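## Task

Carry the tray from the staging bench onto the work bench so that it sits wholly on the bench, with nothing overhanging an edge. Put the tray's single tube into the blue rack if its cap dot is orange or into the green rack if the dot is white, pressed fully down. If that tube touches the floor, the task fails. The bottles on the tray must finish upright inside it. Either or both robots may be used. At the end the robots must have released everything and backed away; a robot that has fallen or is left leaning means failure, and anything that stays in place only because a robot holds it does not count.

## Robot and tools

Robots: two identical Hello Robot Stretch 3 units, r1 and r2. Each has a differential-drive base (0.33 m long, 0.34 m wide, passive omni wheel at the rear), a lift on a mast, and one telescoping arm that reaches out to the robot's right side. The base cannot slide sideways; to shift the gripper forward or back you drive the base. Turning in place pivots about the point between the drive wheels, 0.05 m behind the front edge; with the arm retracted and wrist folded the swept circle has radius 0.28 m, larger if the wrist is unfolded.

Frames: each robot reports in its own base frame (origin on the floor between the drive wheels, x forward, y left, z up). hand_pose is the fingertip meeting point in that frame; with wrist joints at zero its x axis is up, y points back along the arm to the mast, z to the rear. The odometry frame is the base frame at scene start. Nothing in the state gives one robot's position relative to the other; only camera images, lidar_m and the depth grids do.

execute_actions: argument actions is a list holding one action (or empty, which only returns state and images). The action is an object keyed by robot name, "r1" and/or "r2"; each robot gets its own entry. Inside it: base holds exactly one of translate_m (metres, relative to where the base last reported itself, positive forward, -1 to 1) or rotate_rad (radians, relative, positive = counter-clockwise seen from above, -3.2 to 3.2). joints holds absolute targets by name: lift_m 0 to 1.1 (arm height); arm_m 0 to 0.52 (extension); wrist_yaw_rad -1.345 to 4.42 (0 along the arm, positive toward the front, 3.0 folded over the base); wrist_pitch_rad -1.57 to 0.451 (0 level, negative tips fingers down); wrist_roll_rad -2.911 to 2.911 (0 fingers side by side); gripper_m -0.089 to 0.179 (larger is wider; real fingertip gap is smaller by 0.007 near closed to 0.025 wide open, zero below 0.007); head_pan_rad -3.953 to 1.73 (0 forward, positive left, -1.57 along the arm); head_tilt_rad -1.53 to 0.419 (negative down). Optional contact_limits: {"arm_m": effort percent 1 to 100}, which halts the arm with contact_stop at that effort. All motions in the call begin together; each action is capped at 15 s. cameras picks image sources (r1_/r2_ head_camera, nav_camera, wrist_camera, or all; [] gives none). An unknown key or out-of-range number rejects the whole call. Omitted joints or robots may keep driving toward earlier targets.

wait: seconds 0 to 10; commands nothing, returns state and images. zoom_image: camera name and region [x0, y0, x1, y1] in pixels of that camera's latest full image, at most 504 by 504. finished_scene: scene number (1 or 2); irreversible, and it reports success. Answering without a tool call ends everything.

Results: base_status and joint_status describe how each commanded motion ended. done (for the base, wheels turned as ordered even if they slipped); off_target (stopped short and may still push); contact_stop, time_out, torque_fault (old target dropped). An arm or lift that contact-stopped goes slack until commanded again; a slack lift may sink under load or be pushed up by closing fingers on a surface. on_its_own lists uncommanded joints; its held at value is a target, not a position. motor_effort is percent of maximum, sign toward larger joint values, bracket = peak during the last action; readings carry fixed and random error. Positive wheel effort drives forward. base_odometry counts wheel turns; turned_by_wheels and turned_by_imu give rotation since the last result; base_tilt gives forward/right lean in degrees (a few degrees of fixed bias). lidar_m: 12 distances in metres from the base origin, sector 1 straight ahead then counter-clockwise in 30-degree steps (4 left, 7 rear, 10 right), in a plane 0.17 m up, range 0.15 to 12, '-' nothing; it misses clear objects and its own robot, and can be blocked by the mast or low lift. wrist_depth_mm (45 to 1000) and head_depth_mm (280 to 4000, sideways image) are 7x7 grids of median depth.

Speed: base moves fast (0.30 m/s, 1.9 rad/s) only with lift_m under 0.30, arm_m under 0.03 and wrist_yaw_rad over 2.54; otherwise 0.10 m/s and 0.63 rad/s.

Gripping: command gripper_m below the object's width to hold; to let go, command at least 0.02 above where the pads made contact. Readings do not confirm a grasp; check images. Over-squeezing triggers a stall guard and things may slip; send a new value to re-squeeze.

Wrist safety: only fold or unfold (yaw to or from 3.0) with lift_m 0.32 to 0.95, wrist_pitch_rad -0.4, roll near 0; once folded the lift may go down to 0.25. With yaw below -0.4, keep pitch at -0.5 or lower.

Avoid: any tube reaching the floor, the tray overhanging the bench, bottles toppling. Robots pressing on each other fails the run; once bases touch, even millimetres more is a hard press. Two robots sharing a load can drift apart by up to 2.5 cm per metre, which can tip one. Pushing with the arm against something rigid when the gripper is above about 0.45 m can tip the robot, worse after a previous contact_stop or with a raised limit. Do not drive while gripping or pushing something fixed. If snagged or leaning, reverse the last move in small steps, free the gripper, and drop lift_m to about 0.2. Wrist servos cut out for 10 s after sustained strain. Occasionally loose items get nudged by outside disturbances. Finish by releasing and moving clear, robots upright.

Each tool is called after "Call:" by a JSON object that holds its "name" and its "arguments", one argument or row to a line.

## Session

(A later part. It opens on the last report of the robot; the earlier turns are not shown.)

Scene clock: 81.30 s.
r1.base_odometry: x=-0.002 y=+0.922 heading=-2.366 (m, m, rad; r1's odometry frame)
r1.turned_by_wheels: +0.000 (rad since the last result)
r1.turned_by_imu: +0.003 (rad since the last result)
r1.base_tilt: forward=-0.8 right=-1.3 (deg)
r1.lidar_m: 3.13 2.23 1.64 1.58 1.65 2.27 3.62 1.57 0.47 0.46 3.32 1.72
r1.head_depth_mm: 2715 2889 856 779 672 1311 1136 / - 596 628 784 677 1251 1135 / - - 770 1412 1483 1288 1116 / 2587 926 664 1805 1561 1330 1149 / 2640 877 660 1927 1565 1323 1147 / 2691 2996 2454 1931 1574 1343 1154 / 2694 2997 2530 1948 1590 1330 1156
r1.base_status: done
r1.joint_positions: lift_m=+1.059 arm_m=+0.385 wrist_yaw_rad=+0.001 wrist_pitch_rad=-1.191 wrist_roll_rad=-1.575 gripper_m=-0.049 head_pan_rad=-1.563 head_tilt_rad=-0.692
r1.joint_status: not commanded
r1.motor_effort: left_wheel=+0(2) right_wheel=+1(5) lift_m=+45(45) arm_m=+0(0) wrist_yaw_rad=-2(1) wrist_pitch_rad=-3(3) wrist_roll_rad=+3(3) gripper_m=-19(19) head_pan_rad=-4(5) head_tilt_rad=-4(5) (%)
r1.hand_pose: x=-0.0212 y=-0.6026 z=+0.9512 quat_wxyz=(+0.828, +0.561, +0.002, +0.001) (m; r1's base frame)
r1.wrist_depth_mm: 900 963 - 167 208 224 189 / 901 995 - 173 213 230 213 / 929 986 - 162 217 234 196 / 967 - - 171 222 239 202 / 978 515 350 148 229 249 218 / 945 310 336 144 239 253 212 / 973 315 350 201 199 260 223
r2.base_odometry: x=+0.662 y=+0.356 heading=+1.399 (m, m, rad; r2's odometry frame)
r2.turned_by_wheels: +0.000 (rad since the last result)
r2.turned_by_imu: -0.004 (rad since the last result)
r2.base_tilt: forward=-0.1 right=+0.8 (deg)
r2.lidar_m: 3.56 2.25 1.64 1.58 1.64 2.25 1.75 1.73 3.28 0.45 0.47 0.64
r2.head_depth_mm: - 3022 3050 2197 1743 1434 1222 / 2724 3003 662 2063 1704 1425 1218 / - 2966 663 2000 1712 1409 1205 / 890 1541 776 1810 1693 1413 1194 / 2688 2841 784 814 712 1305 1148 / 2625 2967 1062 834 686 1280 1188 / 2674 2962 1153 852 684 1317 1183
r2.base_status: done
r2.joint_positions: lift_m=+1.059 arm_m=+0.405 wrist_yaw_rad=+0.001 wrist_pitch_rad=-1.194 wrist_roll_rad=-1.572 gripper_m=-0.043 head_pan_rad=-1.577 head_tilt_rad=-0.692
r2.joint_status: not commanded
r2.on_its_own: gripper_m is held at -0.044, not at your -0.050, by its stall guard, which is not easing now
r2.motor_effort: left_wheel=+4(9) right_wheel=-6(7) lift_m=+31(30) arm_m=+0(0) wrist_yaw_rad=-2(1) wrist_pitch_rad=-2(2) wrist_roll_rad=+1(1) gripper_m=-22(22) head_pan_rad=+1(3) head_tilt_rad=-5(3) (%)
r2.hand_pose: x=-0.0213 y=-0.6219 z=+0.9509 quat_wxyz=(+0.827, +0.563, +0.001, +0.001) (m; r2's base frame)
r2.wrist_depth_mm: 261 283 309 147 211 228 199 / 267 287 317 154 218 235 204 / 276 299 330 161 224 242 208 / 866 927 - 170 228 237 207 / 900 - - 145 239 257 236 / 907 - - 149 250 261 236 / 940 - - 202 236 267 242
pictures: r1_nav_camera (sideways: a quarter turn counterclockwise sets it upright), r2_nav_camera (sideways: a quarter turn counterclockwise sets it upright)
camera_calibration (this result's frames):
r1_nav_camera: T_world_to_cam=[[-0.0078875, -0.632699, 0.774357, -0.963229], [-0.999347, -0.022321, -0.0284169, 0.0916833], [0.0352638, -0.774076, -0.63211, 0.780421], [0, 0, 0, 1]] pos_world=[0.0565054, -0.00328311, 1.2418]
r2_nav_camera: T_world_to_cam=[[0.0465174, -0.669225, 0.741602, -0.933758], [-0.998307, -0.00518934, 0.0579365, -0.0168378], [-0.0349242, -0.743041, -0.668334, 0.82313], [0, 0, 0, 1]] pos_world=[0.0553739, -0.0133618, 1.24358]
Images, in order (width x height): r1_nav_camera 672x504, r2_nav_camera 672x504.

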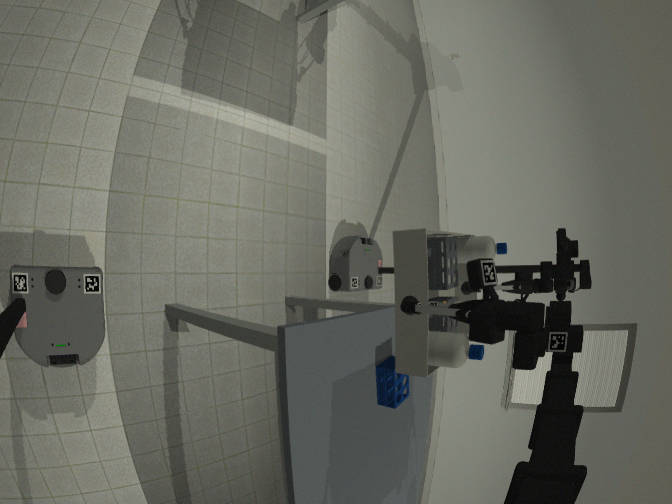

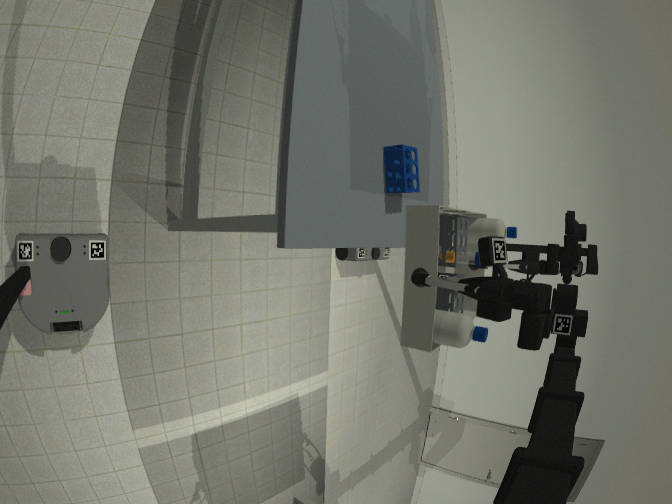

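Call:
{"name": "execute_actions", "arguments": {
  "actions": [
    {"r1":{"base":{"translate_m":-0.7}},"r2":{"base":{"translate_m":0.7}}}
  ],
  "cameras": ["r1_nav_camera"]
}}

Call:
{"name": "execute_actions", "arguments": {
  "actions": [
    {"r1":{"joints":{"lift_m":0.925}},"r2":{"joints":{"lift_m":0.925}}}
  ],
  "cameras": []
}}

Call:
{"name": "execute_actions", "arguments": {
  "actions": [
    {"r1":{"joints":{"lift_m":0.918,"gripper_m":0.06}},"r2":{"joints":{"lift_m":0.918,"gripper_m":0.06}}}
  ],
  "cameras": []
}}

Call:
{"name": "execute_actions", "arguments": {
  "actions": [
    {"r1":{"joints":{"lift_m":1.0}},"r2":{"joints":{"lift_m":1.0}}}
  ],
  "cameras": []
}}

Call:
{"name": "execute_actions", "arguments": {
  "actions": [
    {"r1":{"base":{"translate_m":0.75},"joints":{"arm_m":0.0,"head_pan_rad":-1.9,"head_tilt_rad":-0.5}},"r2":{"base":{"translate_m":0.035},"joints":{"arm_m":0.3,"wrist_pitch_rad":-0.7,"wrist_roll_rad":0}}}
  ],
  "cameras": []
}}

Call:
{"name": "execute_actions", "arguments": {
  "actions": [
    {"r1":{"joints":{"lift_m":0.6}},"r2":{"joints":{"arm_m":0.44,"lift_m":0.97}}}
  ],
  "cameras": ["r1_head_camera","r2_wrist_camera"]
}}

Scene clock: 92.90 s.
r1.base_odometry: x=+0.498 y=+1.412 heading=-2.366 (m, m, rad; r1's odometry frame)
r1.turned_by_wheels: +0.000 (rad since the last result)
r1.turned_by_imu: +0.003 (rad since the last result)
r1.base_tilt: forward=-0.9 right=-1.3 (deg)
r1.lidar_m: 2.40 2.24 1.64 1.59 1.65 2.27 2.91 0.94 1.14 1.10 1.15 0.73
r1.head_depth_mm: 2708 2906 925 778 654 1309 1130 / - 605 626 785 660 1316 1131 / - - 660 787 679 1313 1144 / 2599 922 659 793 682 1329 1143 / 2689 879 658 796 685 1329 1145 / 2697 2976 1032 801 688 1325 1161 / 2726 2993 1040 805 692 1334 1155
r1.base_status: done
r1.joint_positions: lift_m=+1.059 arm_m=+0.385 wrist_yaw_rad=+0.001 wrist_pitch_rad=-1.200 wrist_roll_rad=-1.575 gripper_m=-0.049 head_pan_rad=-1.563 head_tilt_rad=-0.692
r1.joint_status: not commanded
r1.motor_effort: left_wheel=+0(2) right_wheel=+0(5) lift_m=+45(46) arm_m=+0(0) wrist_yaw_rad=-2(2) wrist_pitch_rad=+0(3) wrist_roll_rad=+3(3) gripper_m=-20(20) head_pan_rad=-4(4) head_tilt_rad=-5(5) (%)
r1.hand_pose: x=-0.0212 y=-0.6005 z=+0.9506 quat_wxyz=(+0.825, +0.565, +0.002, +0.002) (m; r1's base frame)
r1.wrist_depth_mm: 271 285 306 164 206 224 204 / 276 288 313 174 212 228 193 / 282 293 320 184 217 234 195 / 282 300 327 172 222 238 200 / 291 305 333 145 228 246 217 / 958 311 335 142 239 252 209 / 965 317 352 200 199 258 225
r2.base_odometry: x=+0.782 y=+1.046 heading=+1.399 (m, m, rad; r2's odometry frame)
r2.turned_by_wheels: +0.000 (rad since the last result)
r2.turned_by_imu: -0.005 (rad since the last result)
r2.base_tilt: forward=+0.2 right=+0.6 (deg)
r2.lidar_m: 2.87 2.26 1.65 1.59 1.65 2.24 2.41 0.64 0.47 0.45 0.46 0.63
r2.head_depth_mm: - 2964 2990 904 715 1327 1216 / 2724 3016 661 855 711 1329 1210 / - 2940 661 828 704 1326 1204 / 858 1543 773 819 700 1335 1203 / 2684 2835 798 812 693 1328 1195 / 2652 2960 1016 837 688 1319 1194 / 2684 2947 1153 854 685 1318 1182
r2.base_status: done
r2.joint_positions: lift_m=+1.059 arm_m=+0.405 wrist_yaw_rad=+0.001 wrist_pitch_rad=-1.204 wrist_roll_rad=-1.573 gripper_m=-0.043 head_pan_rad=-1.577 head_tilt_rad=-0.692
r2.joint_status: not commanded
r2.on_its_own: gripper_m is held at -0.044, not at your -0.050, by its stall guard, which is not easing now
r2.motor_effort: left_wheel=+5(7) right_wheel=-6(9) lift_m=+31(30) arm_m=-1(0) wrist_yaw_rad=-1(1) wrist_pitch_rad=+1(2) wrist_roll_rad=+2(2) gripper_m=-21(22) head_pan_rad=+2(2) head_tilt_rad=-5(6) (%)
r2.hand_pose: x=-0.0213 y=-0.6194 z=+0.9502 quat_wxyz=(+0.824, +0.567, +0.002, +0.001) (m; r2's base frame)
r2.wrist_depth_mm: 263 283 305 159 211 227 200 / 267 289 314 168 217 234 201 / 272 293 320 159 222 239 205 / 277 296 326 165 227 231 202 / 281 304 333 142 237 255 234 / 287 308 330 147 248 256 233 / 288 314 353 197 236 268 241
pictures: r1_nav_camera (sideways: a quarter turn counterclockwise sets it upright)
camera_calibration (this result's frames):
r1_nav_camera: T_world_to_cam=[[-0.00788735, -0.632699, 0.774357, -0.963229], [-0.999347, -0.0223213, -0.0284169, 0.0916833], [0.035264, -0.774076, -0.63211, 0.78042], [0, 0, 0, 1]] pos_world=[0.0565054, -0.00328312, 1.2418]
Images, in order (width x height): r1_nav_camera 672x504.

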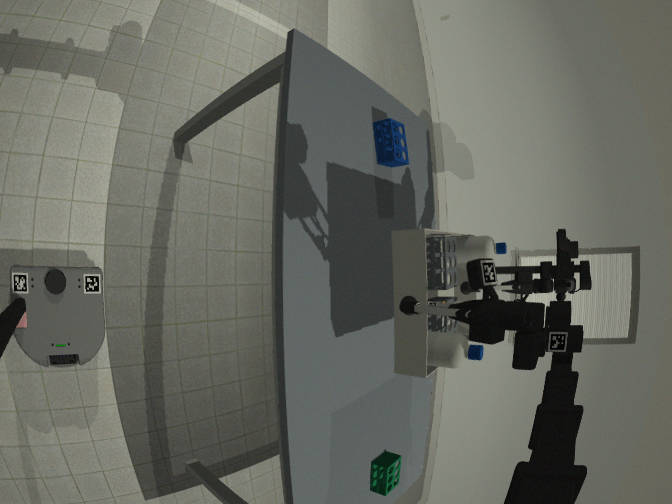

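Scene clock: 94.97 s.
r1.base_odometry: x=+0.498 y=+1.412 heading=-2.366 (m, m, rad; r1's odometry frame)
r1.turned_by_wheels: +0.000 (rad since the last result)
r1.turned_by_imu: +0.000 (rad since the last result)
r1.base_tilt: forward=-0.9 right=-1.3 (deg)
r1.lidar_m: 2.40 2.24 1.64 1.59 1.65 2.28 2.92 0.93 1.14 1.10 1.15 0.73
r1.head_depth_mm: 2613 2847 - 760 655 1306 1131 / 2691 - 685 717 657 1316 1134 / 2607 - - 738 677 1315 1139 / 871 2909 948 743 681 1319 1139 / 2664 2957 949 749 683 1317 1155 / 2697 3011 1033 803 688 1331 1154 / 2702 3026 1044 802 691 1328 1153
r1.base_status: not commanded
r1.joint_positions: lift_m=+0.925 arm_m=+0.385 wrist_yaw_rad=+0.001 wrist_pitch_rad=-1.200 wrist_roll_rad=-1.575 gripper_m=-0.049 head_pan_rad=-1.563 head_tilt_rad=-0.692
r1.joint_status: all done
r1.motor_effort: left_wheel=+0(0) right_wheel=+1(1) lift_m=+25(41) arm_m=+0(0) wrist_yaw_rad=-2(2) wrist_pitch_rad=+1(0) wrist_roll_rad=+3(3) gripper_m=-20(19) head_pan_rad=-5(4) head_tilt_rad=-5(4) (%)
r1.hand_pose: x=-0.0212 y=-0.6005 z=+0.8164 quat_wxyz=(+0.825, +0.565, +0.002, +0.002) (m; r1's base frame)
r1.wrist_depth_mm: 158 168 181 164 207 223 204 / 161 171 186 174 211 231 194 / 163 174 189 184 216 233 195 / 166 177 193 170 223 238 198 / 169 180 196 145 228 245 218 / 172 185 198 142 238 251 210 / 176 187 207 200 199 257 227
r2.base_odometry: x=+0.782 y=+1.046 heading=+1.399 (m, m, rad; r2's odometry frame)
r2.turned_by_wheels: +0.000 (rad since the last result)
r2.turned_by_imu: +0.000 (rad since the last result)
r2.base_tilt: forward=+0.3 right=+0.8 (deg)
r2.lidar_m: 2.87 2.27 1.65 1.59 1.65 2.24 2.41 0.64 0.46 0.45 0.46 0.63
r2.head_depth_mm: 2677 2959 3198 - 672 1333 1219 / 2662 2961 - 803 706 1326 1205 / 2722 2852 - 736 703 1317 1212 / 2622 966 1043 757 698 1335 1201 / 1339 2997 949 747 693 1339 1196 / 2665 2979 1170 843 689 1333 1186 / 2645 2938 1155 857 684 1306 1181
r2.base_status: not commanded
r2.joint_positions: lift_m=+0.925 arm_m=+0.405 wrist_yaw_rad=+0.001 wrist_pitch_rad=-1.205 wrist_roll_rad=-1.573 gripper_m=-0.043 head_pan_rad=-1.577 head_tilt_rad=-0.692
r2.joint_status: all done
r2.on_its_own: gripper_m is held at -0.044, not at your -0.050, by its stall guard, which is not easing now
r2.motor_effort: left_wheel=+5(5) right_wheel=-6(6) lift_m=+17(27) arm_m=+0(1) wrist_yaw_rad=-1(1) wrist_pitch_rad=+1(1) wrist_roll_rad=+2(2) gripper_m=-21(21) head_pan_rad=+2(1) head_tilt_rad=-5(5) (%)
r2.hand_pose: x=-0.0213 y=-0.6193 z=+0.8160 quat_wxyz=(+0.824, +0.567, +0.002, +0.001) (m; r2's base frame)
r2.wrist_depth_mm: 158 169 182 159 211 226 198 / 162 173 188 168 217 234 201 / 164 176 192 159 222 237 204 / 167 179 196 168 228 232 203 / 170 183 198 143 235 254 235 / 174 185 200 147 248 258 233 / 177 189 212 199 234 268 240
pictures: none
No camera images: the call's "cameras" was empty. Leave "cameras" out to get every camera's image.

Scene clock: 96.57 s.
r1.base_odometry: x=+0.498 y=+1.412 heading=-2.366 (m, m, rad; r1's odometry frame)
r1.turned_by_wheels: +0.000 (rad since the last result)
r1.turned_by_imu: +0.000 (rad since the last result)
r1.base_tilt: forward=-1.0 right=-1.3 (deg)
r1.lidar_m: 2.40 2.24 1.64 1.59 1.65 2.27 2.91 0.94 1.14 1.10 1.15 0.73
r1.head_depth_mm: 2653 2882 - 758 656 1301 1135 / 2667 2828 691 719 659 1311 1139 / 2619 2843 - 727 678 1310 1143 / 884 2912 952 746 683 1330 1141 / 2675 3017 955 747 685 1333 1138 / 2661 2960 1033 799 687 1339 1148 / 2723 3024 1044 804 690 1327 1161
r1.base_status: not commanded
r1.joint_positions: lift_m=+0.918 arm_m=+0.385 wrist_yaw_rad=+0.001 wrist_pitch_rad=-1.204 wrist_roll_rad=-1.574 gripper_m=+0.060 head_pan_rad=-1.563 head_tilt_rad=-0.692
r1.joint_status: all done
r1.motor_effort: left_wheel=-1(1) right_wheel=+2(2) lift_m=+25(25) arm_m=+0(0) wrist_yaw_rad=-1(2) wrist_pitch_rad=+2(2) wrist_roll_rad=+3(3) gripper_m=+1(81) head_pan_rad=-5(4) head_tilt_rad=-5(5) (%)
r1.hand_pose: x=-0.0212 y=-0.5995 z=+0.8091 quat_wxyz=(+0.824, +0.567, +0.002, +0.001) (m; r1's base frame)
r1.wrist_depth_mm: 153 163 176 168 208 226 190 / 156 165 179 178 213 231 194 / 158 168 183 189 218 235 196 / 161 171 186 174 225 241 207 / 164 175 188 182 230 247 218 / 167 179 188 194 - 253 219 / 170 179 201 202 205 258 220
r2.base_odometry: x=+0.782 y=+1.046 heading=+1.399 (m, m, rad; r2's odometry frame)
r2.turned_by_wheels: +0.000 (rad since the last result)
r2.turned_by_imu: +0.000 (rad since the last result)
r2.base_tilt: forward=+0.1 right=+0.6 (deg)
r2.lidar_m: 2.87 2.26 1.65 1.59 1.65 2.25 2.41 0.64 0.47 0.45 0.46 0.63
r2.head_depth_mm: 2704 3007 3150 - - 1340 1210 / 2664 2967 - 807 710 1331 1219 / 2681 2895 - 749 704 1359 1205 / 2607 978 1022 846 698 1342 1192 / 1365 2973 955 839 692 1335 1197 / 2645 2932 1173 867 686 1328 1190 / 2642 2968 1150 856 686 1324 1170
r2.base_status: not commanded
r2.joint_positions: lift_m=+0.918 arm_m=+0.405 wrist_yaw_rad=+0.001 wrist_pitch_rad=-1.205 wrist_roll_rad=-1.573 gripper_m=+0.060 head_pan_rad=-1.577 head_tilt_rad=-0.692
r2.joint_status: all done
r2.motor_effort: left_wheel=+4(5) right_wheel=-4(6) lift_m=+17(16) arm_m=+0(0) wrist_yaw_rad=-2(2) wrist_pitch_rad=+1(1) wrist_roll_rad=+2(2) gripper_m=+1(86) head_pan_rad=+1(1) head_tilt_rad=-4(5) (%)
r2.hand_pose: x=-0.0213 y=-0.6193 z=+0.8090 quat_wxyz=(+0.824, +0.567, +0.002, +0.001) (m; r2's base frame)
r2.wrist_depth_mm: 154 164 178 159 217 233 218 / 157 167 183 168 222 238 204 / 159 170 186 178 227 237 207 / 161 173 190 188 230 235 212 / 165 176 191 177 239 257 238 / 167 179 - 187 - 261 236 / 171 180 205 198 247 255 245
pictures: none
No camera images: the call's "cameras" was empty. Leave "cameras" out to get every camera's image.

Scene clock: 98.13 s.
r1.base_odometry: x=+0.498 y=+1.412 heading=-2.366 (m, m, rad; r1's odometry frame)
r1.turned_by_wheels: +0.000 (rad since the last result)
r1.turned_by_imu: +0.000 (rad since the last result)
r1.base_tilt: forward=-1.0 right=-1.4 (deg)
r1.lidar_m: 2.40 2.24 1.65 1.59 1.65 2.27 2.91 0.94 1.14 1.10 1.15 0.73
r1.head_depth_mm: 2541 2955 1006 782 656 1307 1137 / 2536 2894 968 718 658 1315 1134 / 2503 - 882 738 677 1319 1141 / 875 2877 956 746 682 1320 1143 / 2700 2953 960 747 686 1323 1150 / 2709 2995 1041 803 689 1334 1150 / 2687 3035 1044 804 693 1333 1162
r1.base_status: not commanded
r1.joint_positions: lift_m=+1.000 arm_m=+0.385 wrist_yaw_rad=+0.001 wrist_pitch_rad=-1.204 wrist_roll_rad=-1.574 gripper_m=+0.060 head_pan_rad=-1.563 head_tilt_rad=-0.692
r1.joint_status: all done
r1.motor_effort: left_wheel=-1(1) right_wheel=+2(2) lift_m=+40(42) arm_m=+0(0) wrist_yaw_rad=-2(2) wrist_pitch_rad=+2(2) wrist_roll_rad=+3(3) gripper_m=+1(0) head_pan_rad=-4(5) head_tilt_rad=-5(5) (%)
r1.hand_pose: x=-0.0212 y=-0.5995 z=+0.8905 quat_wxyz=(+0.824, +0.567, +0.002, +0.001) (m; r1's base frame)
r1.wrist_depth_mm: 218 233 248 265 279 262 306 / 222 236 255 278 301 275 303 / 227 240 262 284 309 282 368 / 229 246 267 290 319 320 386 / 233 250 270 297 321 291 364 / 241 255 268 277 - 308 377 / 248 257 288 240 204 315 438
r2.base_odometry: x=+0.782 y=+1.046 heading=+1.399 (m, m, rad; r2's odometry frame)
r2.turned_by_wheels: +0.000 (rad since the last result)
r2.turned_by_imu: +0.000 (rad since the last result)
r2.base_tilt: forward=+0.0 right=+0.6 (deg)
r2.lidar_m: 2.86 2.27 1.65 1.59 1.64 2.24 2.42 0.64 0.47 0.45 0.47 0.63
r2.head_depth_mm: 2719 - 1122 904 713 1331 1216 / 2615 3049 3016 865 707 1325 1215 / 2635 - 1086 749 705 1358 1206 / 1103 935 1029 853 697 1337 1196 / 1307 2955 943 863 694 1336 1199 / 2661 2952 1166 864 690 1332 1186 / 2715 2985 1148 861 686 1316 1186
r2.base_status: not commanded
r2.joint_positions: lift_m=+1.000 arm_m=+0.405 wrist_yaw_rad=+0.001 wrist_pitch_rad=-1.205 wrist_roll_rad=-1.573 gripper_m=+0.060 head_pan_rad=-1.577 head_tilt_rad=-0.692
r2.joint_status: all done
r2.motor_effort: left_wheel=+4(4) right_wheel=-4(4) lift_m=+26(28) arm_m=+0(0) wrist_yaw_rad=-2(2) wrist_pitch_rad=+1(1) wrist_roll_rad=+2(2) gripper_m=+0(0) head_pan_rad=+3(2) head_tilt_rad=-5(5) (%)
r2.hand_pose: x=-0.0213 y=-0.6193 z=+0.8904 quat_wxyz=(+0.824, +0.567, +0.002, +0.001) (m; r2's base frame)
r2.wrist_depth_mm: 216 233 248 270 282 280 313 / 222 238 251 284 304 290 305 / 225 241 257 291 309 286 367 / 228 246 264 295 320 291 387 / 233 248 264 303 324 323 393 / 236 256 - 297 - 333 399 / 241 256 283 239 299 331 475
pictures: none
No camera images: the call's "cameras" was empty. Leave "cameras" out to get every camera's image.

Scene clock: 106.60 s.
r1.base_odometry: x=-0.037 y=+0.887 heading=-2.366 (m, m, rad; r1's odometry frame)
r1.turned_by_wheels: +0.000 (rad since the last result)
r1.turned_by_imu: +0.002 (rad since the last result)
r1.base_tilt: forward=-0.9 right=-1.3 (deg)
r1.lidar_m: 5.15 2.22 1.64 1.58 1.65 2.27 3.68 1.56 0.48 1.11 3.34 1.67
r1.head_depth_mm: 2940 1192 3389 1073 - - - / 1463 3148 3342 1133 - - - / 1547 3070 3274 1173 - - - / 2733 2948 3240 1153 - - - / 2636 2917 3164 1151 - - - / 2593 2821 3096 2493 2019 - 1268 / 2534 2747 2979 2508 1895 1503 1276
r1.base_status: done
r1.joint_positions: lift_m=+1.000 arm_m=+0.000 wrist_yaw_rad=+0.001 wrist_pitch_rad=-1.204 wrist_roll_rad=-1.573 gripper_m=+0.060 head_pan_rad=-1.893 head_tilt_rad=-0.507
r1.joint_status: all done
r1.motor_effort: left_wheel=-2(3) right_wheel=+3(7) lift_m=+40(39) arm_m=-3(3) wrist_yaw_rad=-2(1) wrist_pitch_rad=+2(2) wrist_roll_rad=+2(3) gripper_m=+0(1) head_pan_rad=-5(34) head_tilt_rad=+5(28) (%)
r1.hand_pose: x=-0.0212 y=-0.2147 z=+0.8905 quat_wxyz=(+0.824, +0.567, +0.002, +0.001) (m; r1's base frame)
r1.wrist_depth_mm: 846 917 996 - - - - / 848 919 995 - - - - / 862 941 - - - - - / 864 - - - - - - / 900 - - - - - 862 / 932 - - - - 393 445 / 932 - - - - 409 465
r2.base_odometry: x=+0.788 y=+1.080 heading=+1.399 (m, m, rad; r2's odometry frame)
r2.turned_by_wheels: +0.000 (rad since the last result)
r2.turned_by_imu: -0.001 (rad since the last result)
r2.base_tilt: forward=+0.0 right=+0.8 (deg)
r2.lidar_m: 2.82 2.27 1.65 1.59 1.65 2.24 2.44 0.64 0.47 0.45 0.46 0.63
r2.head_depth_mm: 2686 - 1115 903 715 1341 1218 / 2674 - 1159 748 711 1320 1207 / 2667 - 1054 852 702 1326 1208 / 2677 2956 - 866 698 1347 1205 / 2688 2993 1008 862 692 1325 1193 / 2669 3009 1160 863 689 1314 1194 / 2677 2954 1156 861 683 1319 1176
r2.base_status: done
r2.joint_positions: lift_m=+1.000 arm_m=+0.300 wrist_yaw_rad=+0.001 wrist_pitch_rad=-0.718 wrist_roll_rad=-0.004 gripper_m=+0.060 head_pan_rad=-1.577 head_tilt_rad=-0.692
r2.joint_status: all done
r2.motor_effort: left_wheel=+2(7) right_wheel=-3(4) lift_m=+26(26) arm_m=-1(2) wrist_yaw_rad=-1(2) wrist_pitch_rad=+6(4) wrist_roll_rad=+2(4) gripper_m=+0(0) head_pan_rad=+2(2) head_tilt_rad=-5(6) (%)
r2.hand_pose: x=-0.0213 y=-0.6222 z=+0.9515 quat_wxyz=(+0.664, +0.250, -0.660, -0.248) (m; r2's base frame)
r2.wrist_depth_mm: - - - - - - - / 586 598 466 514 529 590 586 / 510 512 466 492 499 490 507 / 448 442 381 373 380 382 443 / 397 393 376 382 382 231 378 / 355 355 - 352 - 232 344 / 323 320 313 318 311 263 318
pictures: none
No camera images: the call's "cameras" was empty. Leave "cameras" out to get every camera's image.

Scene clock: 111.07 s.
r1.base_odometry: x=-0.037 y=+0.887 heading=-2.366 (m, m, rad; r1's odometry frame)
r1.turned_by_wheels: +0.000 (rad since the last result)
r1.turned_by_imu: +0.000 (rad since the last result)
r1.base_tilt: forward=-0.9 right=-1.4 (deg)
r1.lidar_m: 5.14 2.23 1.64 1.58 1.65 2.27 3.66 1.56 0.48 1.11 3.34 1.67
r1.head_depth_mm: 2970 3250 3438 993 768 1397 1234 / 1495 3187 3410 1027 769 1370 1237 / 2667 3027 3230 936 775 678 1203 / 2753 3006 3279 1036 774 695 1193 / 2636 2900 3170 1150 1695 1500 1247 / 2576 2853 3058 2501 1876 1513 1249 / 2542 2729 3031 2518 1888 1511 1258
r1.base_status: not commanded
r1.joint_positions: lift_m=+0.600 arm_m=+0.000 wrist_yaw_rad=+0.001 wrist_pitch_rad=-1.204 wrist_roll_rad=-1.573 gripper_m=+0.060 head_pan_rad=-1.893 head_tilt_rad=-0.507
r1.joint_status: all done
r1.motor_effort: left_wheel=-2(2) right_wheel=+3(3) lift_m=+19(36) arm_m=-3(3) wrist_yaw_rad=-2(2) wrist_pitch_rad=+2(2) wrist_roll_rad=+2(2) gripper_m=+0(0) head_pan_rad=-4(5) head_tilt_rad=+5(6) (%)
r1.hand_pose: x=-0.0212 y=-0.2147 z=+0.4913 quat_wxyz=(+0.824, +0.567, +0.002, +0.001) (m; r1's base frame)
r1.wrist_depth_mm: 511 556 597 641 715 805 917 / 521 558 604 673 729 821 941 / 534 562 624 679 766 847 960 / - - 652 696 778 867 - / - - 657 711 787 893 947 / - - - 735 - 436 984 / - - 678 748 838 339 301
r2.base_odometry: x=+0.788 y=+1.080 heading=+1.399 (m, m, rad; r2's odometry frame)
r2.turned_by_wheels: +0.000 (rad since the last result)
r2.turned_by_imu: -0.001 (rad since the last result)
r2.base_tilt: forward=+0.3 right=+0.5 (deg)
r2.lidar_m: 2.82 2.27 1.66 1.59 1.64 2.24 2.44 0.64 0.46 0.45 0.46 0.63
r2.head_depth_mm: 2659 2852 - 902 714 1330 1220 / 2695 - 1166 748 709 1326 1218 / 2701 - 1073 851 702 1319 1207 / 2703 2900 1026 863 698 1345 1202 / 2656 2982 997 866 693 1336 1196 / 2681 2972 1166 864 687 1325 1185 / 2697 2972 1152 857 681 1319 1184
r2.base_status: not commanded
r2.joint_positions: lift_m=+0.970 arm_m=+0.440 wrist_yaw_rad=+0.001 wrist_pitch_rad=-0.718 wrist_roll_rad=-0.003 gripper_m=+0.060 head_pan_rad=-1.577 head_tilt_rad=-0.692
r2.joint_status: all done
r2.motor_effort: left_wheel=+2(2) right_wheel=-3(3) lift_m=+13(22) arm_m=+2(2) wrist_yaw_rad=-2(1) wrist_pitch_rad=+5(6) wrist_roll_rad=+1(2) gripper_m=+0(1) head_pan_rad=+1(3) head_tilt_rad=-6(6) (%)
r2.hand_pose: x=-0.0213 y=-0.7620 z=+0.9225 quat_wxyz=(+0.663, +0.249, -0.661, -0.248) (m; r2's base frame)
r2.wrist_depth_mm: - - - - - - - / - - 286 552 539 544 546 / 468 468 298 399 404 453 461 / 407 406 338 403 403 381 403 / 364 360 336 351 316 295 357 / 326 319 - 254 - 269 316 / 296 292 258 255 280 280 254
pictures: r1_head_camera (sideways: a quarter turn clockwise sets it upright), r2_wrist_camera
camera_calibration (this result's frames):
r1_head_camera: T_world_to_cam=[[0.193994, 0.486746, -0.85173, 1.13152], [0.954565, -0.293867, 0.0494774, -0.059441], [-0.226212, -0.82263, -0.52164, 0.641703], [0, 0, 0, 1]] pos_world=[-0.017607, -0.0403471, 1.30143]
r2_wrist_camera: T_world_to_cam=[[-0.999859, 0.00246509, -0.0165957, -0.00549521], [0.012643, 0.760949, -0.648688, 1.2138], [0.0110294, -0.648807, -0.760873, 0.379231], [0, 0, 0, 1]] pos_world=[-0.0250233, -0.677582, 1.07584]
Images, in order (width x height): r1_head_camera 896x504, r2_wrist_camera 644x364.

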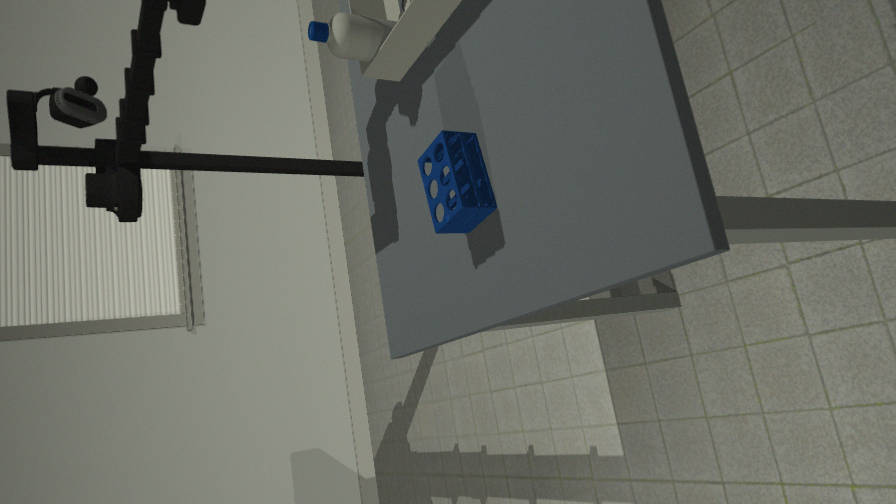

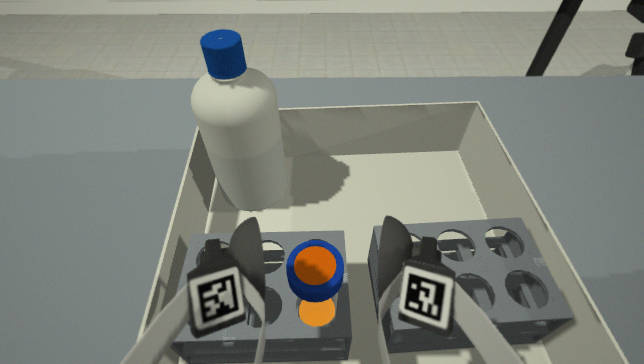

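Call:
{"name": "execute_actions", "arguments": {
  "actions": [
    {"r2":{"joints":{"arm_m":0.446,"lift_m":0.915}}}
  ],
  "cameras": []
}}

Call:
{"name": "execute_actions", "arguments": {
  "actions": [
    {"r2":{"joints":{"gripper_m":0.0}}}
  ],
  "cameras": ["r2_wrist_camera"]
}}

Call:
{"name": "execute_actions", "arguments": {
  "actions": [
    {"r2":{"joints":{"lift_m":1.09}}}
  ],
  "cameras": []
}}

Call:
{"name": "execute_actions", "arguments": {
  "actions": [
    {"r2":{"base":{"translate_m":-0.45}}}
  ],
  "cameras": []
}}

Call:
{"name": "execute_actions", "arguments": {
  "actions": [
    {"r2":{"joints":{"lift_m":0.99,"arm_m":0.38}}}
  ],
  "cameras": ["r1_head_camera","r2_head_camera"]
}}

Scene clock: 114.43 s.
r1.base_odometry: x=-0.037 y=+0.887 heading=-2.366 (m, m, rad; r1's odometry frame)
r1.turned_by_wheels: +0.000 (rad since the last result)
r1.turned_by_imu: +0.000 (rad since the last result)
r1.base_tilt: forward=-0.9 right=-1.2 (deg)
r1.lidar_m: 5.12 2.23 1.64 1.58 1.65 2.27 3.68 1.57 0.48 1.11 3.34 1.66
r1.head_depth_mm: 3009 3200 3481 994 767 1397 1235 / 2796 3170 3370 1025 770 1368 1227 / 2726 3034 3281 940 773 676 1213 / 2762 2966 3252 1039 776 693 1190 / 2650 2903 3146 1153 1690 1500 1245 / 2545 2818 3093 2505 1886 1502 1251 / 2510 2714 3033 2494 1885 1506 1259
r1.base_status: not commanded
r1.joint_positions: lift_m=+0.600 arm_m=+0.000 wrist_yaw_rad=+0.001 wrist_pitch_rad=-1.204 wrist_roll_rad=-1.573 gripper_m=+0.060 head_pan_rad=-1.893 head_tilt_rad=-0.507
r1.joint_status: not commanded
r1.motor_effort: left_wheel=-2(2) right_wheel=+3(3) lift_m=+19(19) arm_m=-3(3) wrist_yaw_rad=-1(2) wrist_pitch_rad=+2(2) wrist_roll_rad=+2(2) gripper_m=+1(1) head_pan_rad=-4(5) head_tilt_rad=+5(4) (%)
r1.hand_pose: x=-0.0212 y=-0.2147 z=+0.4913 quat_wxyz=(+0.824, +0.567, +0.002, +0.001) (m; r1's base frame)
r1.wrist_depth_mm: 512 548 598 661 724 804 901 / 519 563 615 679 743 832 943 / 526 567 625 679 742 857 949 / - - 647 696 778 876 991 / - - 655 708 768 882 942 / - - - 731 - 434 993 / - - 678 749 842 339 301
r2.base_odometry: x=+0.788 y=+1.080 heading=+1.399 (m, m, rad; r2's odometry frame)
r2.turned_by_wheels: +0.000 (rad since the last result)
r2.turned_by_imu: +0.000 (rad since the last result)
r2.base_tilt: forward=+0.2 right=+0.8 (deg)
r2.lidar_m: 2.83 2.27 1.65 1.59 1.64 2.25 2.44 0.64 0.46 0.45 0.46 0.63
r2.head_depth_mm: 2686 2860 3180 - - 1336 1217 / 2668 2949 - 750 710 1327 1211 / 2677 2913 1064 853 703 1317 1206 / 2657 2942 - 871 697 1333 1199 / 2662 2977 1006 862 692 1345 1193 / 2702 2945 1165 862 688 1326 1182 / 2671 2967 1149 857 685 1327 1179
r2.base_status: not commanded
r2.joint_positions: lift_m=+0.915 arm_m=+0.446 wrist_yaw_rad=+0.001 wrist_pitch_rad=-0.718 wrist_roll_rad=-0.003 gripper_m=+0.060 head_pan_rad=-1.577 head_tilt_rad=-0.692
r2.joint_status: all done
r2.motor_effort: left_wheel=+2(3) right_wheel=-2(2) lift_m=+13(15) arm_m=+2(1) wrist_yaw_rad=-1(2) wrist_pitch_rad=+5(5) wrist_roll_rad=+1(2) gripper_m=+0(1) head_pan_rad=+1(1) head_tilt_rad=-5(5) (%)
r2.hand_pose: x=-0.0213 y=-0.7680 z=+0.8675 quat_wxyz=(+0.663, +0.249, -0.661, -0.248) (m; r2's base frame)
r2.wrist_depth_mm: - - 239 - - - - / 452 454 251 347 351 370 448 / 385 369 290 371 375 326 380 / 335 319 324 333 334 308 316 / 298 241 253 157 237 224 226 / 267 207 - 207 - 209 205 / 244 192 223 218 236 235 226
pictures: none
No camera images: the call's "cameras" was empty. Leave "cameras" out to get every camera's image.

Scene clock: 115.53 s.
r1.base_odometry: x=-0.037 y=+0.887 heading=-2.366 (m, m, rad; r1's odometry frame)
r1.turned_by_wheels: +0.000 (rad since the last result)
r1.turned_by_imu: +0.000 (rad since the last result)
r1.base_tilt: forward=-0.9 right=-1.4 (deg)
r1.lidar_m: 5.14 2.22 1.64 1.58 1.64 2.27 3.67 1.57 0.48 1.11 3.33 1.67
r1.head_depth_mm: 2972 3222 3462 991 766 1393 1229 / 2786 3229 3371 1023 767 1362 1234 / 2739 3022 3229 938 774 677 1215 / 2720 2997 3228 1032 777 695 1188 / 2670 2929 3197 1147 1689 1509 1244 / 2623 2840 3104 2536 1867 1502 1256 / 2563 2757 3019 2496 1869 1509 1249
r1.base_status: not commanded
r1.joint_positions: lift_m=+0.600 arm_m=+0.000 wrist_yaw_rad=+0.001 wrist_pitch_rad=-1.204 wrist_roll_rad=-1.573 gripper_m=+0.060 head_pan_rad=-1.893 head_tilt_rad=-0.507
r1.joint_status: not commanded
r1.motor_effort: left_wheel=-2(2) right_wheel=+4(3) lift_m=+19(19) arm_m=-3(3) wrist_yaw_rad=-3(2) wrist_pitch_rad=+2(2) wrist_roll_rad=+3(2) gripper_m=+1(0) head_pan_rad=-4(5) head_tilt_rad=+5(5) (%)
r1.hand_pose: x=-0.0212 y=-0.2147 z=+0.4913 quat_wxyz=(+0.824, +0.567, +0.002, +0.001) (m; r1's base frame)
r1.wrist_depth_mm: 514 550 598 653 716 804 899 / 521 560 607 664 749 830 925 / 529 569 631 678 748 845 963 / - - 651 701 777 871 993 / - - 648 706 784 878 953 / - - - 726 - 437 1000 / - - 683 755 839 339 300
r2.base_odometry: x=+0.788 y=+1.080 heading=+1.399 (m, m, rad; r2's odometry frame)
r2.turned_by_wheels: +0.000 (rad since the last result)
r2.turned_by_imu: +0.000 (rad since the last result)
r2.base_tilt: forward=-0.1 right=+0.8 (deg)
r2.lidar_m: 2.83 2.27 1.65 1.59 1.64 2.24 2.45 0.64 0.47 0.45 0.46 0.63
r2.head_depth_mm: 2705 2980 3149 - - 1330 1222 / 2710 2945 - 749 708 1325 1212 / 2663 2893 1062 856 701 1317 1217 / 2674 2906 - 866 700 1347 1199 / 2688 2924 1005 860 693 1336 1195 / 2669 2919 1164 865 690 1319 1185 / 2669 2930 1150 858 681 1323 1186
r2.base_status: not commanded
r2.joint_positions: lift_m=+0.915 arm_m=+0.446 wrist_yaw_rad=+0.001 wrist_pitch_rad=-0.717 wrist_roll_rad=-0.003 gripper_m=+0.001 head_pan_rad=-1.577 head_tilt_rad=-0.692
r2.joint_status: all done
r2.motor_effort: left_wheel=+2(3) right_wheel=-3(3) lift_m=+14(13) arm_m=+2(2) wrist_yaw_rad=-2(2) wrist_pitch_rad=+5(5) wrist_roll_rad=+1(2) gripper_m=-12(92) head_pan_rad=+2(2) head_tilt_rad=-4(5) (%)
r2.hand_pose: x=-0.0213 y=-0.7680 z=+0.8676 quat_wxyz=(+0.663, +0.249, -0.661, -0.248) (m; r2's base frame)
r2.wrist_depth_mm: - - 238 - - - - / 456 456 250 348 355 368 449 / 380 377 290 367 377 328 383 / 335 322 323 330 331 310 317 / 299 242 252 156 235 224 226 / 268 208 239 211 242 210 206 / 242 201 232 232 235 235 224
pictures: r2_wrist_camera
camera_calibration (this result's frames):
r2_wrist_camera: T_world_to_cam=[[-0.999859, 0.00245148, -0.0165971, -0.00639987], [0.0126376, 0.760711, -0.648968, 1.18284], [0.0110347, -0.649087, -0.760634, 0.33307], [0, 0, 0, 1]] pos_world=[-0.0250226, -0.683591, 1.02086]
Images, in order (width x height): r2_wrist_camera 644x364.

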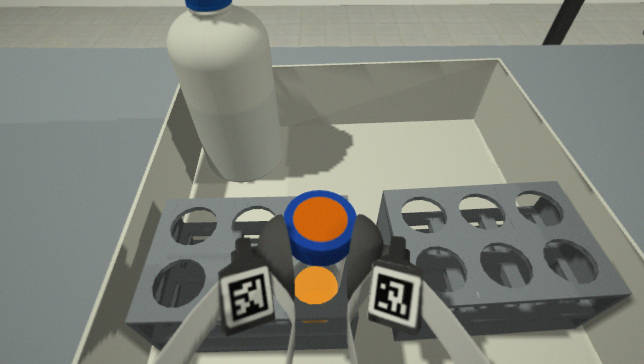

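Scene clock: 117.97 s.
r1.base_odometry: x=-0.037 y=+0.887 heading=-2.366 (m, m, rad; r1's odometry frame)
r1.turned_by_wheels: +0.000 (rad since the last result)
r1.turned_by_imu: +0.000 (rad since the last result)
r1.base_tilt: forward=-0.8 right=-1.4 (deg)
r1.lidar_m: 5.13 2.23 1.64 1.58 1.65 2.27 3.65 1.56 0.48 1.11 3.34 1.67
r1.head_depth_mm: 2878 3243 3536 989 769 1395 1225 / 1447 3162 3365 1024 767 1372 1246 / 1517 3036 3300 939 771 678 1213 / 2757 2989 3258 1037 777 695 1184 / 2655 2915 3129 1146 1684 1491 1252 / 2578 2843 3120 2514 1888 1511 1251 / 2559 2754 3018 2524 1886 1509 1256
r1.base_status: not commanded
r1.joint_positions: lift_m=+0.600 arm_m=+0.000 wrist_yaw_rad=+0.001 wrist_pitch_rad=-1.204 wrist_roll_rad=-1.573 gripper_m=+0.060 head_pan_rad=-1.893 head_tilt_rad=-0.507
r1.joint_status: not commanded
r1.motor_effort: left_wheel=-2(2) right_wheel=+3(4) lift_m=+19(19) arm_m=-3(3) wrist_yaw_rad=-2(2) wrist_pitch_rad=+2(2) wrist_roll_rad=+2(3) gripper_m=+1(1) head_pan_rad=-4(5) head_tilt_rad=+5(6) (%)
r1.hand_pose: x=-0.0212 y=-0.2147 z=+0.4913 quat_wxyz=(+0.824, +0.567, +0.002, +0.001) (m; r1's base frame)
r1.wrist_depth_mm: 511 553 593 651 724 810 899 / 517 559 610 666 744 822 941 / 531 565 621 690 757 844 974 / - - 646 694 776 881 996 / - - 651 705 780 891 944 / - - - 726 - 435 994 / - - 687 746 827 339 300
r2.base_odometry: x=+0.788 y=+1.080 heading=+1.399 (m, m, rad; r2's odometry frame)
r2.turned_by_wheels: +0.000 (rad since the last result)
r2.turned_by_imu: +0.000 (rad since the last result)
r2.base_tilt: forward=+0.0 right=+0.8 (deg)
r2.lidar_m: 2.83 2.26 1.65 1.59 1.64 2.25 2.44 0.64 0.47 0.45 0.46 0.63
r2.head_depth_mm: 2722 2821 3029 910 715 1330 1217 / 2692 2924 2995 751 709 1323 1215 / - 2906 1210 854 704 1326 1203 / 2635 3003 1046 867 698 1342 1200 / 2676 2941 1006 860 692 1329 1192 / 2642 2971 1166 860 687 1335 1187 / 2672 2973 1148 855 682 1322 1185
r2.base_status: not commanded
r2.joint_positions: lift_m=+1.090 arm_m=+0.446 wrist_yaw_rad=+0.001 wrist_pitch_rad=-0.717 wrist_roll_rad=-0.003 gripper_m=+0.001 head_pan_rad=-1.577 head_tilt_rad=-0.692
r2.joint_status: all done
r2.motor_effort: left_wheel=+3(2) right_wheel=-3(3) lift_m=+27(28) arm_m=+2(2) wrist_yaw_rad=-2(2) wrist_pitch_rad=+5(5) wrist_roll_rad=+2(1) gripper_m=-11(11) head_pan_rad=+2(2) head_tilt_rad=-4(5) (%)
r2.hand_pose: x=-0.0213 y=-0.7680 z=+1.0417 quat_wxyz=(+0.663, +0.249, -0.661, -0.248) (m; r2's base frame)
r2.wrist_depth_mm: - - - - - - 856 / - - - - - - - / - - - - - - 885 / 555 561 388 503 507 556 546 / 498 504 466 156 484 494 495 / 445 448 447 216 452 437 445 / 407 407 345 368 375 391 403
pictures: none
No camera images: the call's "cameras" was empty. Leave "cameras" out to get every camera's image.

Scene clock: 123.80 s.
r1.base_odometry: x=-0.037 y=+0.887 heading=-2.366 (m, m, rad; r1's odometry frame)
r1.turned_by_wheels: +0.000 (rad since the last result)
r1.turned_by_imu: +0.000 (rad since the last result)
r1.base_tilt: forward=-0.9 right=-1.4 (deg)
r1.lidar_m: 5.13 2.22 1.64 1.58 1.65 2.27 3.67 1.57 0.48 1.11 3.33 1.66
r1.head_depth_mm: 2959 3305 3466 988 764 1404 1238 / 2888 3209 3410 1020 773 1373 1236 / 2790 3024 3177 938 773 678 1205 / 1388 2956 3247 1036 777 694 1183 / 1397 2855 3119 1148 1694 1490 1245 / 2536 2832 3068 2496 1886 1498 1250 / 2499 2729 2996 2523 1892 1507 1258
r1.base_status: not commanded
r1.joint_positions: lift_m=+0.600 arm_m=+0.000 wrist_yaw_rad=+0.001 wrist_pitch_rad=-1.204 wrist_roll_rad=-1.573 gripper_m=+0.060 head_pan_rad=-1.893 head_tilt_rad=-0.507
r1.joint_status: not commanded
r1.motor_effort: left_wheel=-2(2) right_wheel=+3(3) lift_m=+19(19) arm_m=-3(3) wrist_yaw_rad=-2(2) wrist_pitch_rad=+2(2) wrist_roll_rad=+2(2) gripper_m=+0(0) head_pan_rad=-4(5) head_tilt_rad=+5(6) (%)
r1.hand_pose: x=-0.0212 y=-0.2147 z=+0.4913 quat_wxyz=(+0.824, +0.567, +0.002, +0.001) (m; r1's base frame)
r1.wrist_depth_mm: 514 546 595 652 719 817 908 / 519 558 612 663 730 823 917 / 536 569 626 680 764 865 957 / - - 644 711 781 865 991 / - - 652 712 773 898 945 / - - - 736 - 436 993 / - - 679 749 833 338 301
r2.base_odometry: x=+0.711 y=+0.637 heading=+1.399 (m, m, rad; r2's odometry frame)
r2.turned_by_wheels: +0.000 (rad since the last result)
r2.turned_by_imu: -0.001 (rad since the last result)
r2.base_tilt: forward=+0.1 right=+0.7 (deg)
r2.lidar_m: 3.26 2.26 1.65 1.59 1.64 2.24 2.01 2.24 0.47 0.45 0.47 0.63
r2.head_depth_mm: 2718 2972 2988 2206 1688 1368 1221 / 2667 2944 2591 899 707 722 1168 / - 1581 1216 865 702 1345 1013 / 2661 2936 1142 850 695 1347 1195 / 2644 2985 1179 875 692 1332 1192 / 2702 2920 1173 863 689 1314 1189 / 2648 2969 1045 795 682 1319 1179
r2.base_status: done
r2.joint_positions: lift_m=+1.090 arm_m=+0.446 wrist_yaw_rad=+0.001 wrist_pitch_rad=-0.717 wrist_roll_rad=-0.003 gripper_m=+0.001 head_pan_rad=-1.577 head_tilt_rad=-0.692
r2.joint_status: not commanded
r2.motor_effort: left_wheel=+3(3) right_wheel=-3(8) lift_m=+27(27) arm_m=+2(2) wrist_yaw_rad=-2(1) wrist_pitch_rad=+5(5) wrist_roll_rad=+2(2) gripper_m=-11(11) head_pan_rad=+2(2) head_tilt_rad=-7(5) (%)
r2.hand_pose: x=-0.0213 y=-0.7680 z=+1.0417 quat_wxyz=(+0.663, +0.249, -0.661, -0.248) (m; r2's base frame)
r2.wrist_depth_mm: - - - - 873 - - / - - - - - - - / - - - - - - - / 495 555 557 563 556 - - / 498 478 504 157 492 - - / 392 436 455 215 455 - - / 366 409 397 347 392 418 -
pictures: none
No camera images: the call's "cameras" was empty. Leave "cameras" out to get every camera's image.

Scene clock: 125.53 s.
r1.base_odometry: x=-0.037 y=+0.887 heading=-2.366 (m, m, rad; r1's odometry frame)
r1.turned_by_wheels: +0.000 (rad since the last result)
r1.turned_by_imu: +0.000 (rad since the last result)
r1.base_tilt: forward=-0.9 right=-1.4 (deg)
r1.lidar_m: 5.15 2.22 1.64 1.58 1.65 2.27 3.67 1.56 0.48 1.11 3.33 1.67
r1.head_depth_mm: 2962 3286 3454 991 768 1404 1236 / 2904 3218 3421 1025 770 1365 1236 / 2762 3013 3300 941 775 679 1212 / 2678 987 3209 1038 778 693 1185 / 1451 2905 3108 1147 1701 1492 1240 / 2574 2796 3067 2472 1883 1503 1252 / 2526 2740 3003 2518 1891 1509 1254
r1.base_status: not commanded
r1.joint_positions: lift_m=+0.600 arm_m=+0.000 wrist_yaw_rad=+0.001 wrist_pitch_rad=-1.204 wrist_roll_rad=-1.573 gripper_m=+0.060 head_pan_rad=-1.893 head_tilt_rad=-0.507
r1.joint_status: not commanded
r1.motor_effort: left_wheel=-2(2) right_wheel=+3(3) lift_m=+19(19) arm_m=-3(3) wrist_yaw_rad=-2(2) wrist_pitch_rad=+2(2) wrist_roll_rad=+2(2) gripper_m=+0(0) head_pan_rad=-4(5) head_tilt_rad=+6(5) (%)
r1.hand_pose: x=-0.0212 y=-0.2147 z=+0.4913 quat_wxyz=(+0.824, +0.567, +0.002, +0.001) (m; r1's base frame)
r1.wrist_depth_mm: 513 546 600 656 719 793 913 / 523 559 606 661 743 830 920 / 520 571 625 683 762 840 954 / - - 638 707 776 870 999 / - - 651 710 776 902 947 / - - - 735 - 438 - / - - 684 745 824 339 300
r2.base_odometry: x=+0.711 y=+0.637 heading=+1.399 (m, m, rad; r2's odometry frame)
r2.turned_by_wheels: +0.000 (rad since the last result)
r2.turned_by_imu: +0.000 (rad since the last result)
r2.base_tilt: forward=+0.0 right=+0.8 (deg)
r2.lidar_m: 3.26 2.26 1.65 1.58 1.65 2.24 2.01 2.24 0.47 0.45 0.47 0.63
r2.head_depth_mm: 2693 - - 2200 1685 1370 1214 / 2612 - 2580 896 708 721 1161 / 2710 - 1153 869 703 1350 1012 / 2675 2914 1083 845 694 1343 1205 / 2683 2975 1181 872 694 1337 1195 / 2694 3011 1162 863 690 1330 1185 / 2674 2967 1047 797 682 1316 1183
r2.base_status: not commanded
r2.joint_positions: lift_m=+0.990 arm_m=+0.380 wrist_yaw_rad=+0.001 wrist_pitch_rad=-0.717 wrist_roll_rad=-0.003 gripper_m=+0.001 head_pan_rad=-1.577 head_tilt_rad=-0.692
r2.joint_status: all done
r2.motor_effort: left_wheel=+2(3) right_wheel=-3(3) lift_m=+14(22) arm_m=-2(3) wrist_yaw_rad=-2(1) wrist_pitch_rad=+5(5) wrist_roll_rad=+2(2) gripper_m=-12(11) head_pan_rad=+2(2) head_tilt_rad=-5(5) (%)
r2.hand_pose: x=-0.0213 y=-0.7025 z=+0.9426 quat_wxyz=(+0.663, +0.249, -0.661, -0.248) (m; r2's base frame)
r2.wrist_depth_mm: - - - - - - - / 577 586 583 574 577 - - / 461 482 500 498 486 - - / 381 436 434 434 430 455 - / 341 385 380 156 375 393 - / 327 346 351 215 352 343 - / 311 311 308 307 308 313 -
pictures: r1_head_camera (sideways: a quarter turn clockwise sets it upright), r2_head_camera (sideways: a quarter turn clockwise sets it upright)
camera_calibration (this result's frames):
r1_head_camera: T_world_to_cam=[[0.193994, 0.486746, -0.85173, 1.13152], [0.954565, -0.293867, 0.0494774, -0.059441], [-0.226213, -0.82263, -0.52164, 0.641703], [0, 0, 0, 1]] pos_world=[-0.017607, -0.0403471, 1.30143]
r2_head_camera: T_world_to_cam=[[-0.0302758, 0.614856, -0.788058, 1.04358], [0.999493, 0.0108552, -0.0299294, 0.0361859], [-0.00984775, -0.788565, -0.614873, 0.762245], [0, 0, 0, 1]] pos_world=[0.00293404, -0.0409645, 1.29217]
Images, in order (width x height): r1_head_camera 896x504, r2_head_camera 896x504.

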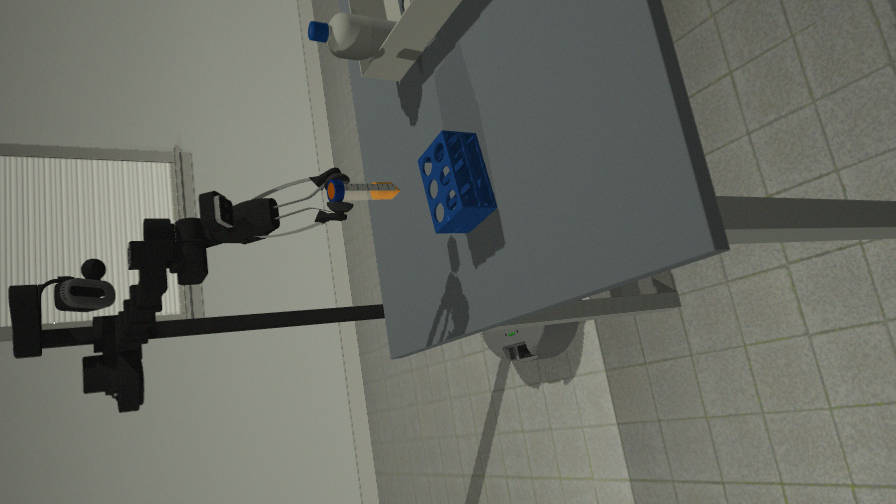

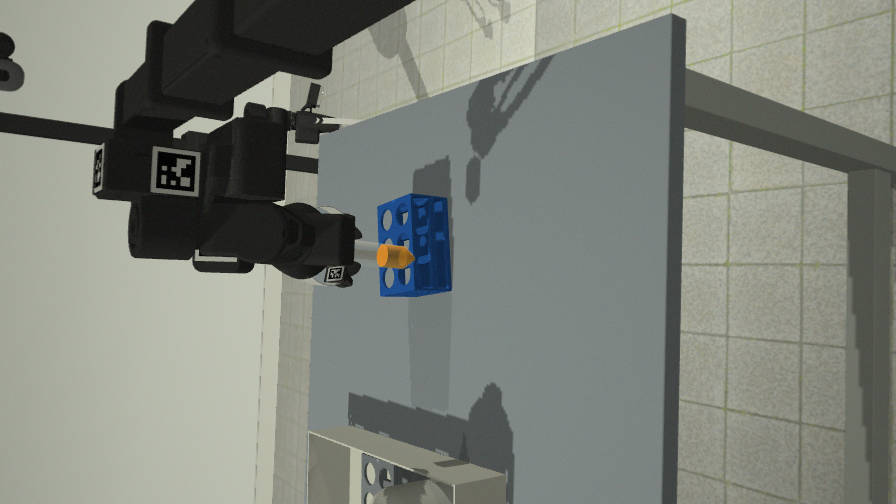

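Call:
{"name": "execute_actions", "arguments": {
  "actions": [
    {"r2":{"base":{"translate_m":-0.016},"joints":{"lift_m":0.975,"arm_m":0.432}}}
  ],
  "cameras": ["r1_head_camera","r2_head_camera"]
}}

Call:
{"name": "zoom_image", "arguments": {
  "camera": "r1_head_camera",
  "region": [330,100,530,260]
}}

Call:
{"name": "zoom_image", "arguments": {
  "camera": "r2_head_camera",
  "region": [300,180,500,340]
}}

Scene clock: 128.43 s.
r1.base_odometry: x=-0.037 y=+0.887 heading=-2.366 (m, m, rad; r1's odometry frame)
r1.turned_by_wheels: +0.000 (rad since the last result)
r1.turned_by_imu: +0.000 (rad since the last result)
r1.base_tilt: forward=-0.9 right=-1.4 (deg)
r1.lidar_m: 5.15 2.22 1.64 1.58 1.65 2.27 3.68 1.57 0.48 1.11 3.34 1.67
r1.head_depth_mm: 3015 3283 3547 986 767 1392 1231 / 2894 3236 3380 1032 768 1362 1234 / 2830 3082 3291 941 773 678 1205 / 2716 957 3236 1039 778 694 1190 / 1443 2809 3082 1151 1689 1493 1247 / 2593 2818 3069 2520 1878 1495 1247 / 2530 2760 3022 2499 1868 1507 1255
r1.base_status: not commanded
r1.joint_positions: lift_m=+0.600 arm_m=+0.000 wrist_yaw_rad=+0.001 wrist_pitch_rad=-1.204 wrist_roll_rad=-1.573 gripper_m=+0.060 head_pan_rad=-1.893 head_tilt_rad=-0.507
r1.joint_status: not commanded
r1.motor_effort: left_wheel=-2(2) right_wheel=+3(3) lift_m=+19(19) arm_m=-3(3) wrist_yaw_rad=-1(2) wrist_pitch_rad=+2(2) wrist_roll_rad=+2(2) gripper_m=+1(0) head_pan_rad=-5(5) head_tilt_rad=+4(4) (%)
r1.hand_pose: x=-0.0212 y=-0.2147 z=+0.4913 quat_wxyz=(+0.824, +0.567, +0.002, +0.001) (m; r1's base frame)
r1.wrist_depth_mm: 512 552 592 648 725 807 904 / 518 557 598 666 736 811 938 / 529 568 626 682 755 839 941 / - - 640 709 772 873 987 / - - 651 712 779 891 952 / - - - 725 - 436 977 / - - 680 743 824 340 298
r2.base_odometry: x=+0.709 y=+0.621 heading=+1.399 (m, m, rad; r2's odometry frame)
r2.turned_by_wheels: +0.000 (rad since the last result)
r2.turned_by_imu: +0.000 (rad since the last result)
r2.base_tilt: forward=+0.1 right=+0.8 (deg)
r2.lidar_m: 3.29 2.26 1.65 1.59 1.64 2.24 1.99 2.22 0.47 0.45 0.47 0.63
r2.head_depth_mm: 2695 2884 - 2115 1726 1390 1222 / 2635 - 2580 970 707 720 1187 / 2681 - 1185 887 706 1346 1013 / 2666 2882 1079 846 696 1337 1209 / 2697 2946 1179 868 692 1327 1199 / 2642 3007 1169 868 688 1321 1182 / 2706 2966 1052 805 681 1310 1188
r2.base_status: done
r2.joint_positions: lift_m=+0.975 arm_m=+0.432 wrist_yaw_rad=+0.001 wrist_pitch_rad=-0.717 wrist_roll_rad=-0.003 gripper_m=+0.001 head_pan_rad=-1.577 head_tilt_rad=-0.692
r2.joint_status: all done
r2.motor_effort: left_wheel=+3(5) right_wheel=-3(8) lift_m=+14(14) arm_m=+2(4) wrist_yaw_rad=-1(2) wrist_pitch_rad=+5(5) wrist_roll_rad=+2(1) gripper_m=-12(12) head_pan_rad=+2(2) head_tilt_rad=-5(5) (%)
r2.hand_pose: x=-0.0213 y=-0.7540 z=+0.9276 quat_wxyz=(+0.663, +0.249, -0.661, -0.248) (m; r2's base frame)
r2.wrist_depth_mm: - - - - - - - / - 557 552 549 553 - - / 402 476 472 470 474 - - / 377 417 416 413 413 - - / 355 367 370 156 368 373 - / 327 329 334 215 336 329 - / 301 300 287 266 285 299 -
pictures: r1_head_camera (sideways: a quarter turn clockwise sets it upright), r2_head_camera (sideways: a quarter turn clockwise sets it upright)
camera_calibration (this result's frames):
r1_head_camera: T_world_to_cam=[[0.193994, 0.486746, -0.85173, 1.13152], [0.954565, -0.293867, 0.0494774, -0.059441], [-0.226213, -0.82263, -0.52164, 0.641703], [0, 0, 0, 1]] pos_world=[-0.017607, -0.0403471, 1.30143]
r2_head_camera: T_world_to_cam=[[-0.0302757, 0.614856, -0.788058, 1.04358], [0.999493, 0.010855, -0.0299294, 0.0361859], [-0.00984785, -0.788565, -0.614873, 0.762245], [0, 0, 0, 1]] pos_world=[0.00293404, -0.0409645, 1.29217]
Images, in order (width x height): r1_head_camera 896x504, r2_head_camera 896x504.

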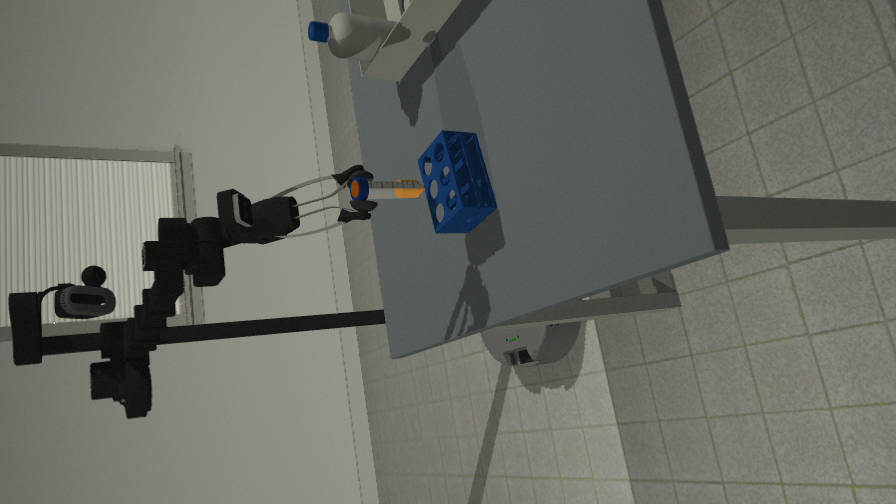

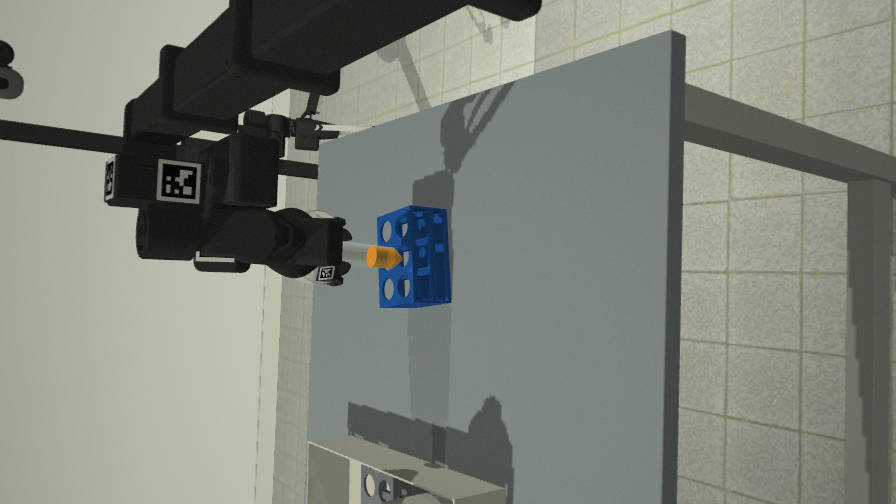

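Region (330, 100, 530, 260) of r1_head_camera's 896x504 image, scaled by 2.520, with more detail than that image has; it fills the top 403 rows of this view, and the rest is white.

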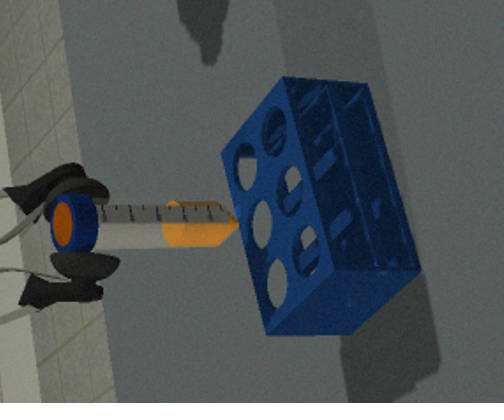

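Region (300, 180, 500, 340) of r2_head_camera's 896x504 image, scaled by 2.520, with more detail than that image has; it fills the top 403 rows of this view, and the rest is white.

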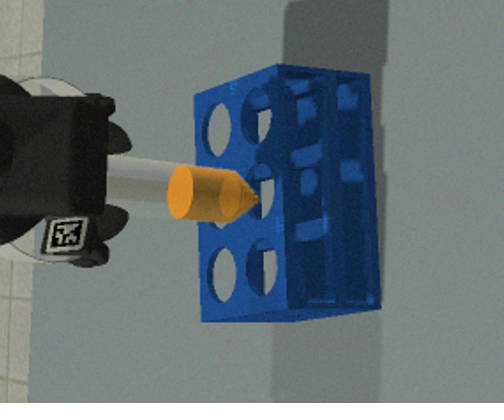

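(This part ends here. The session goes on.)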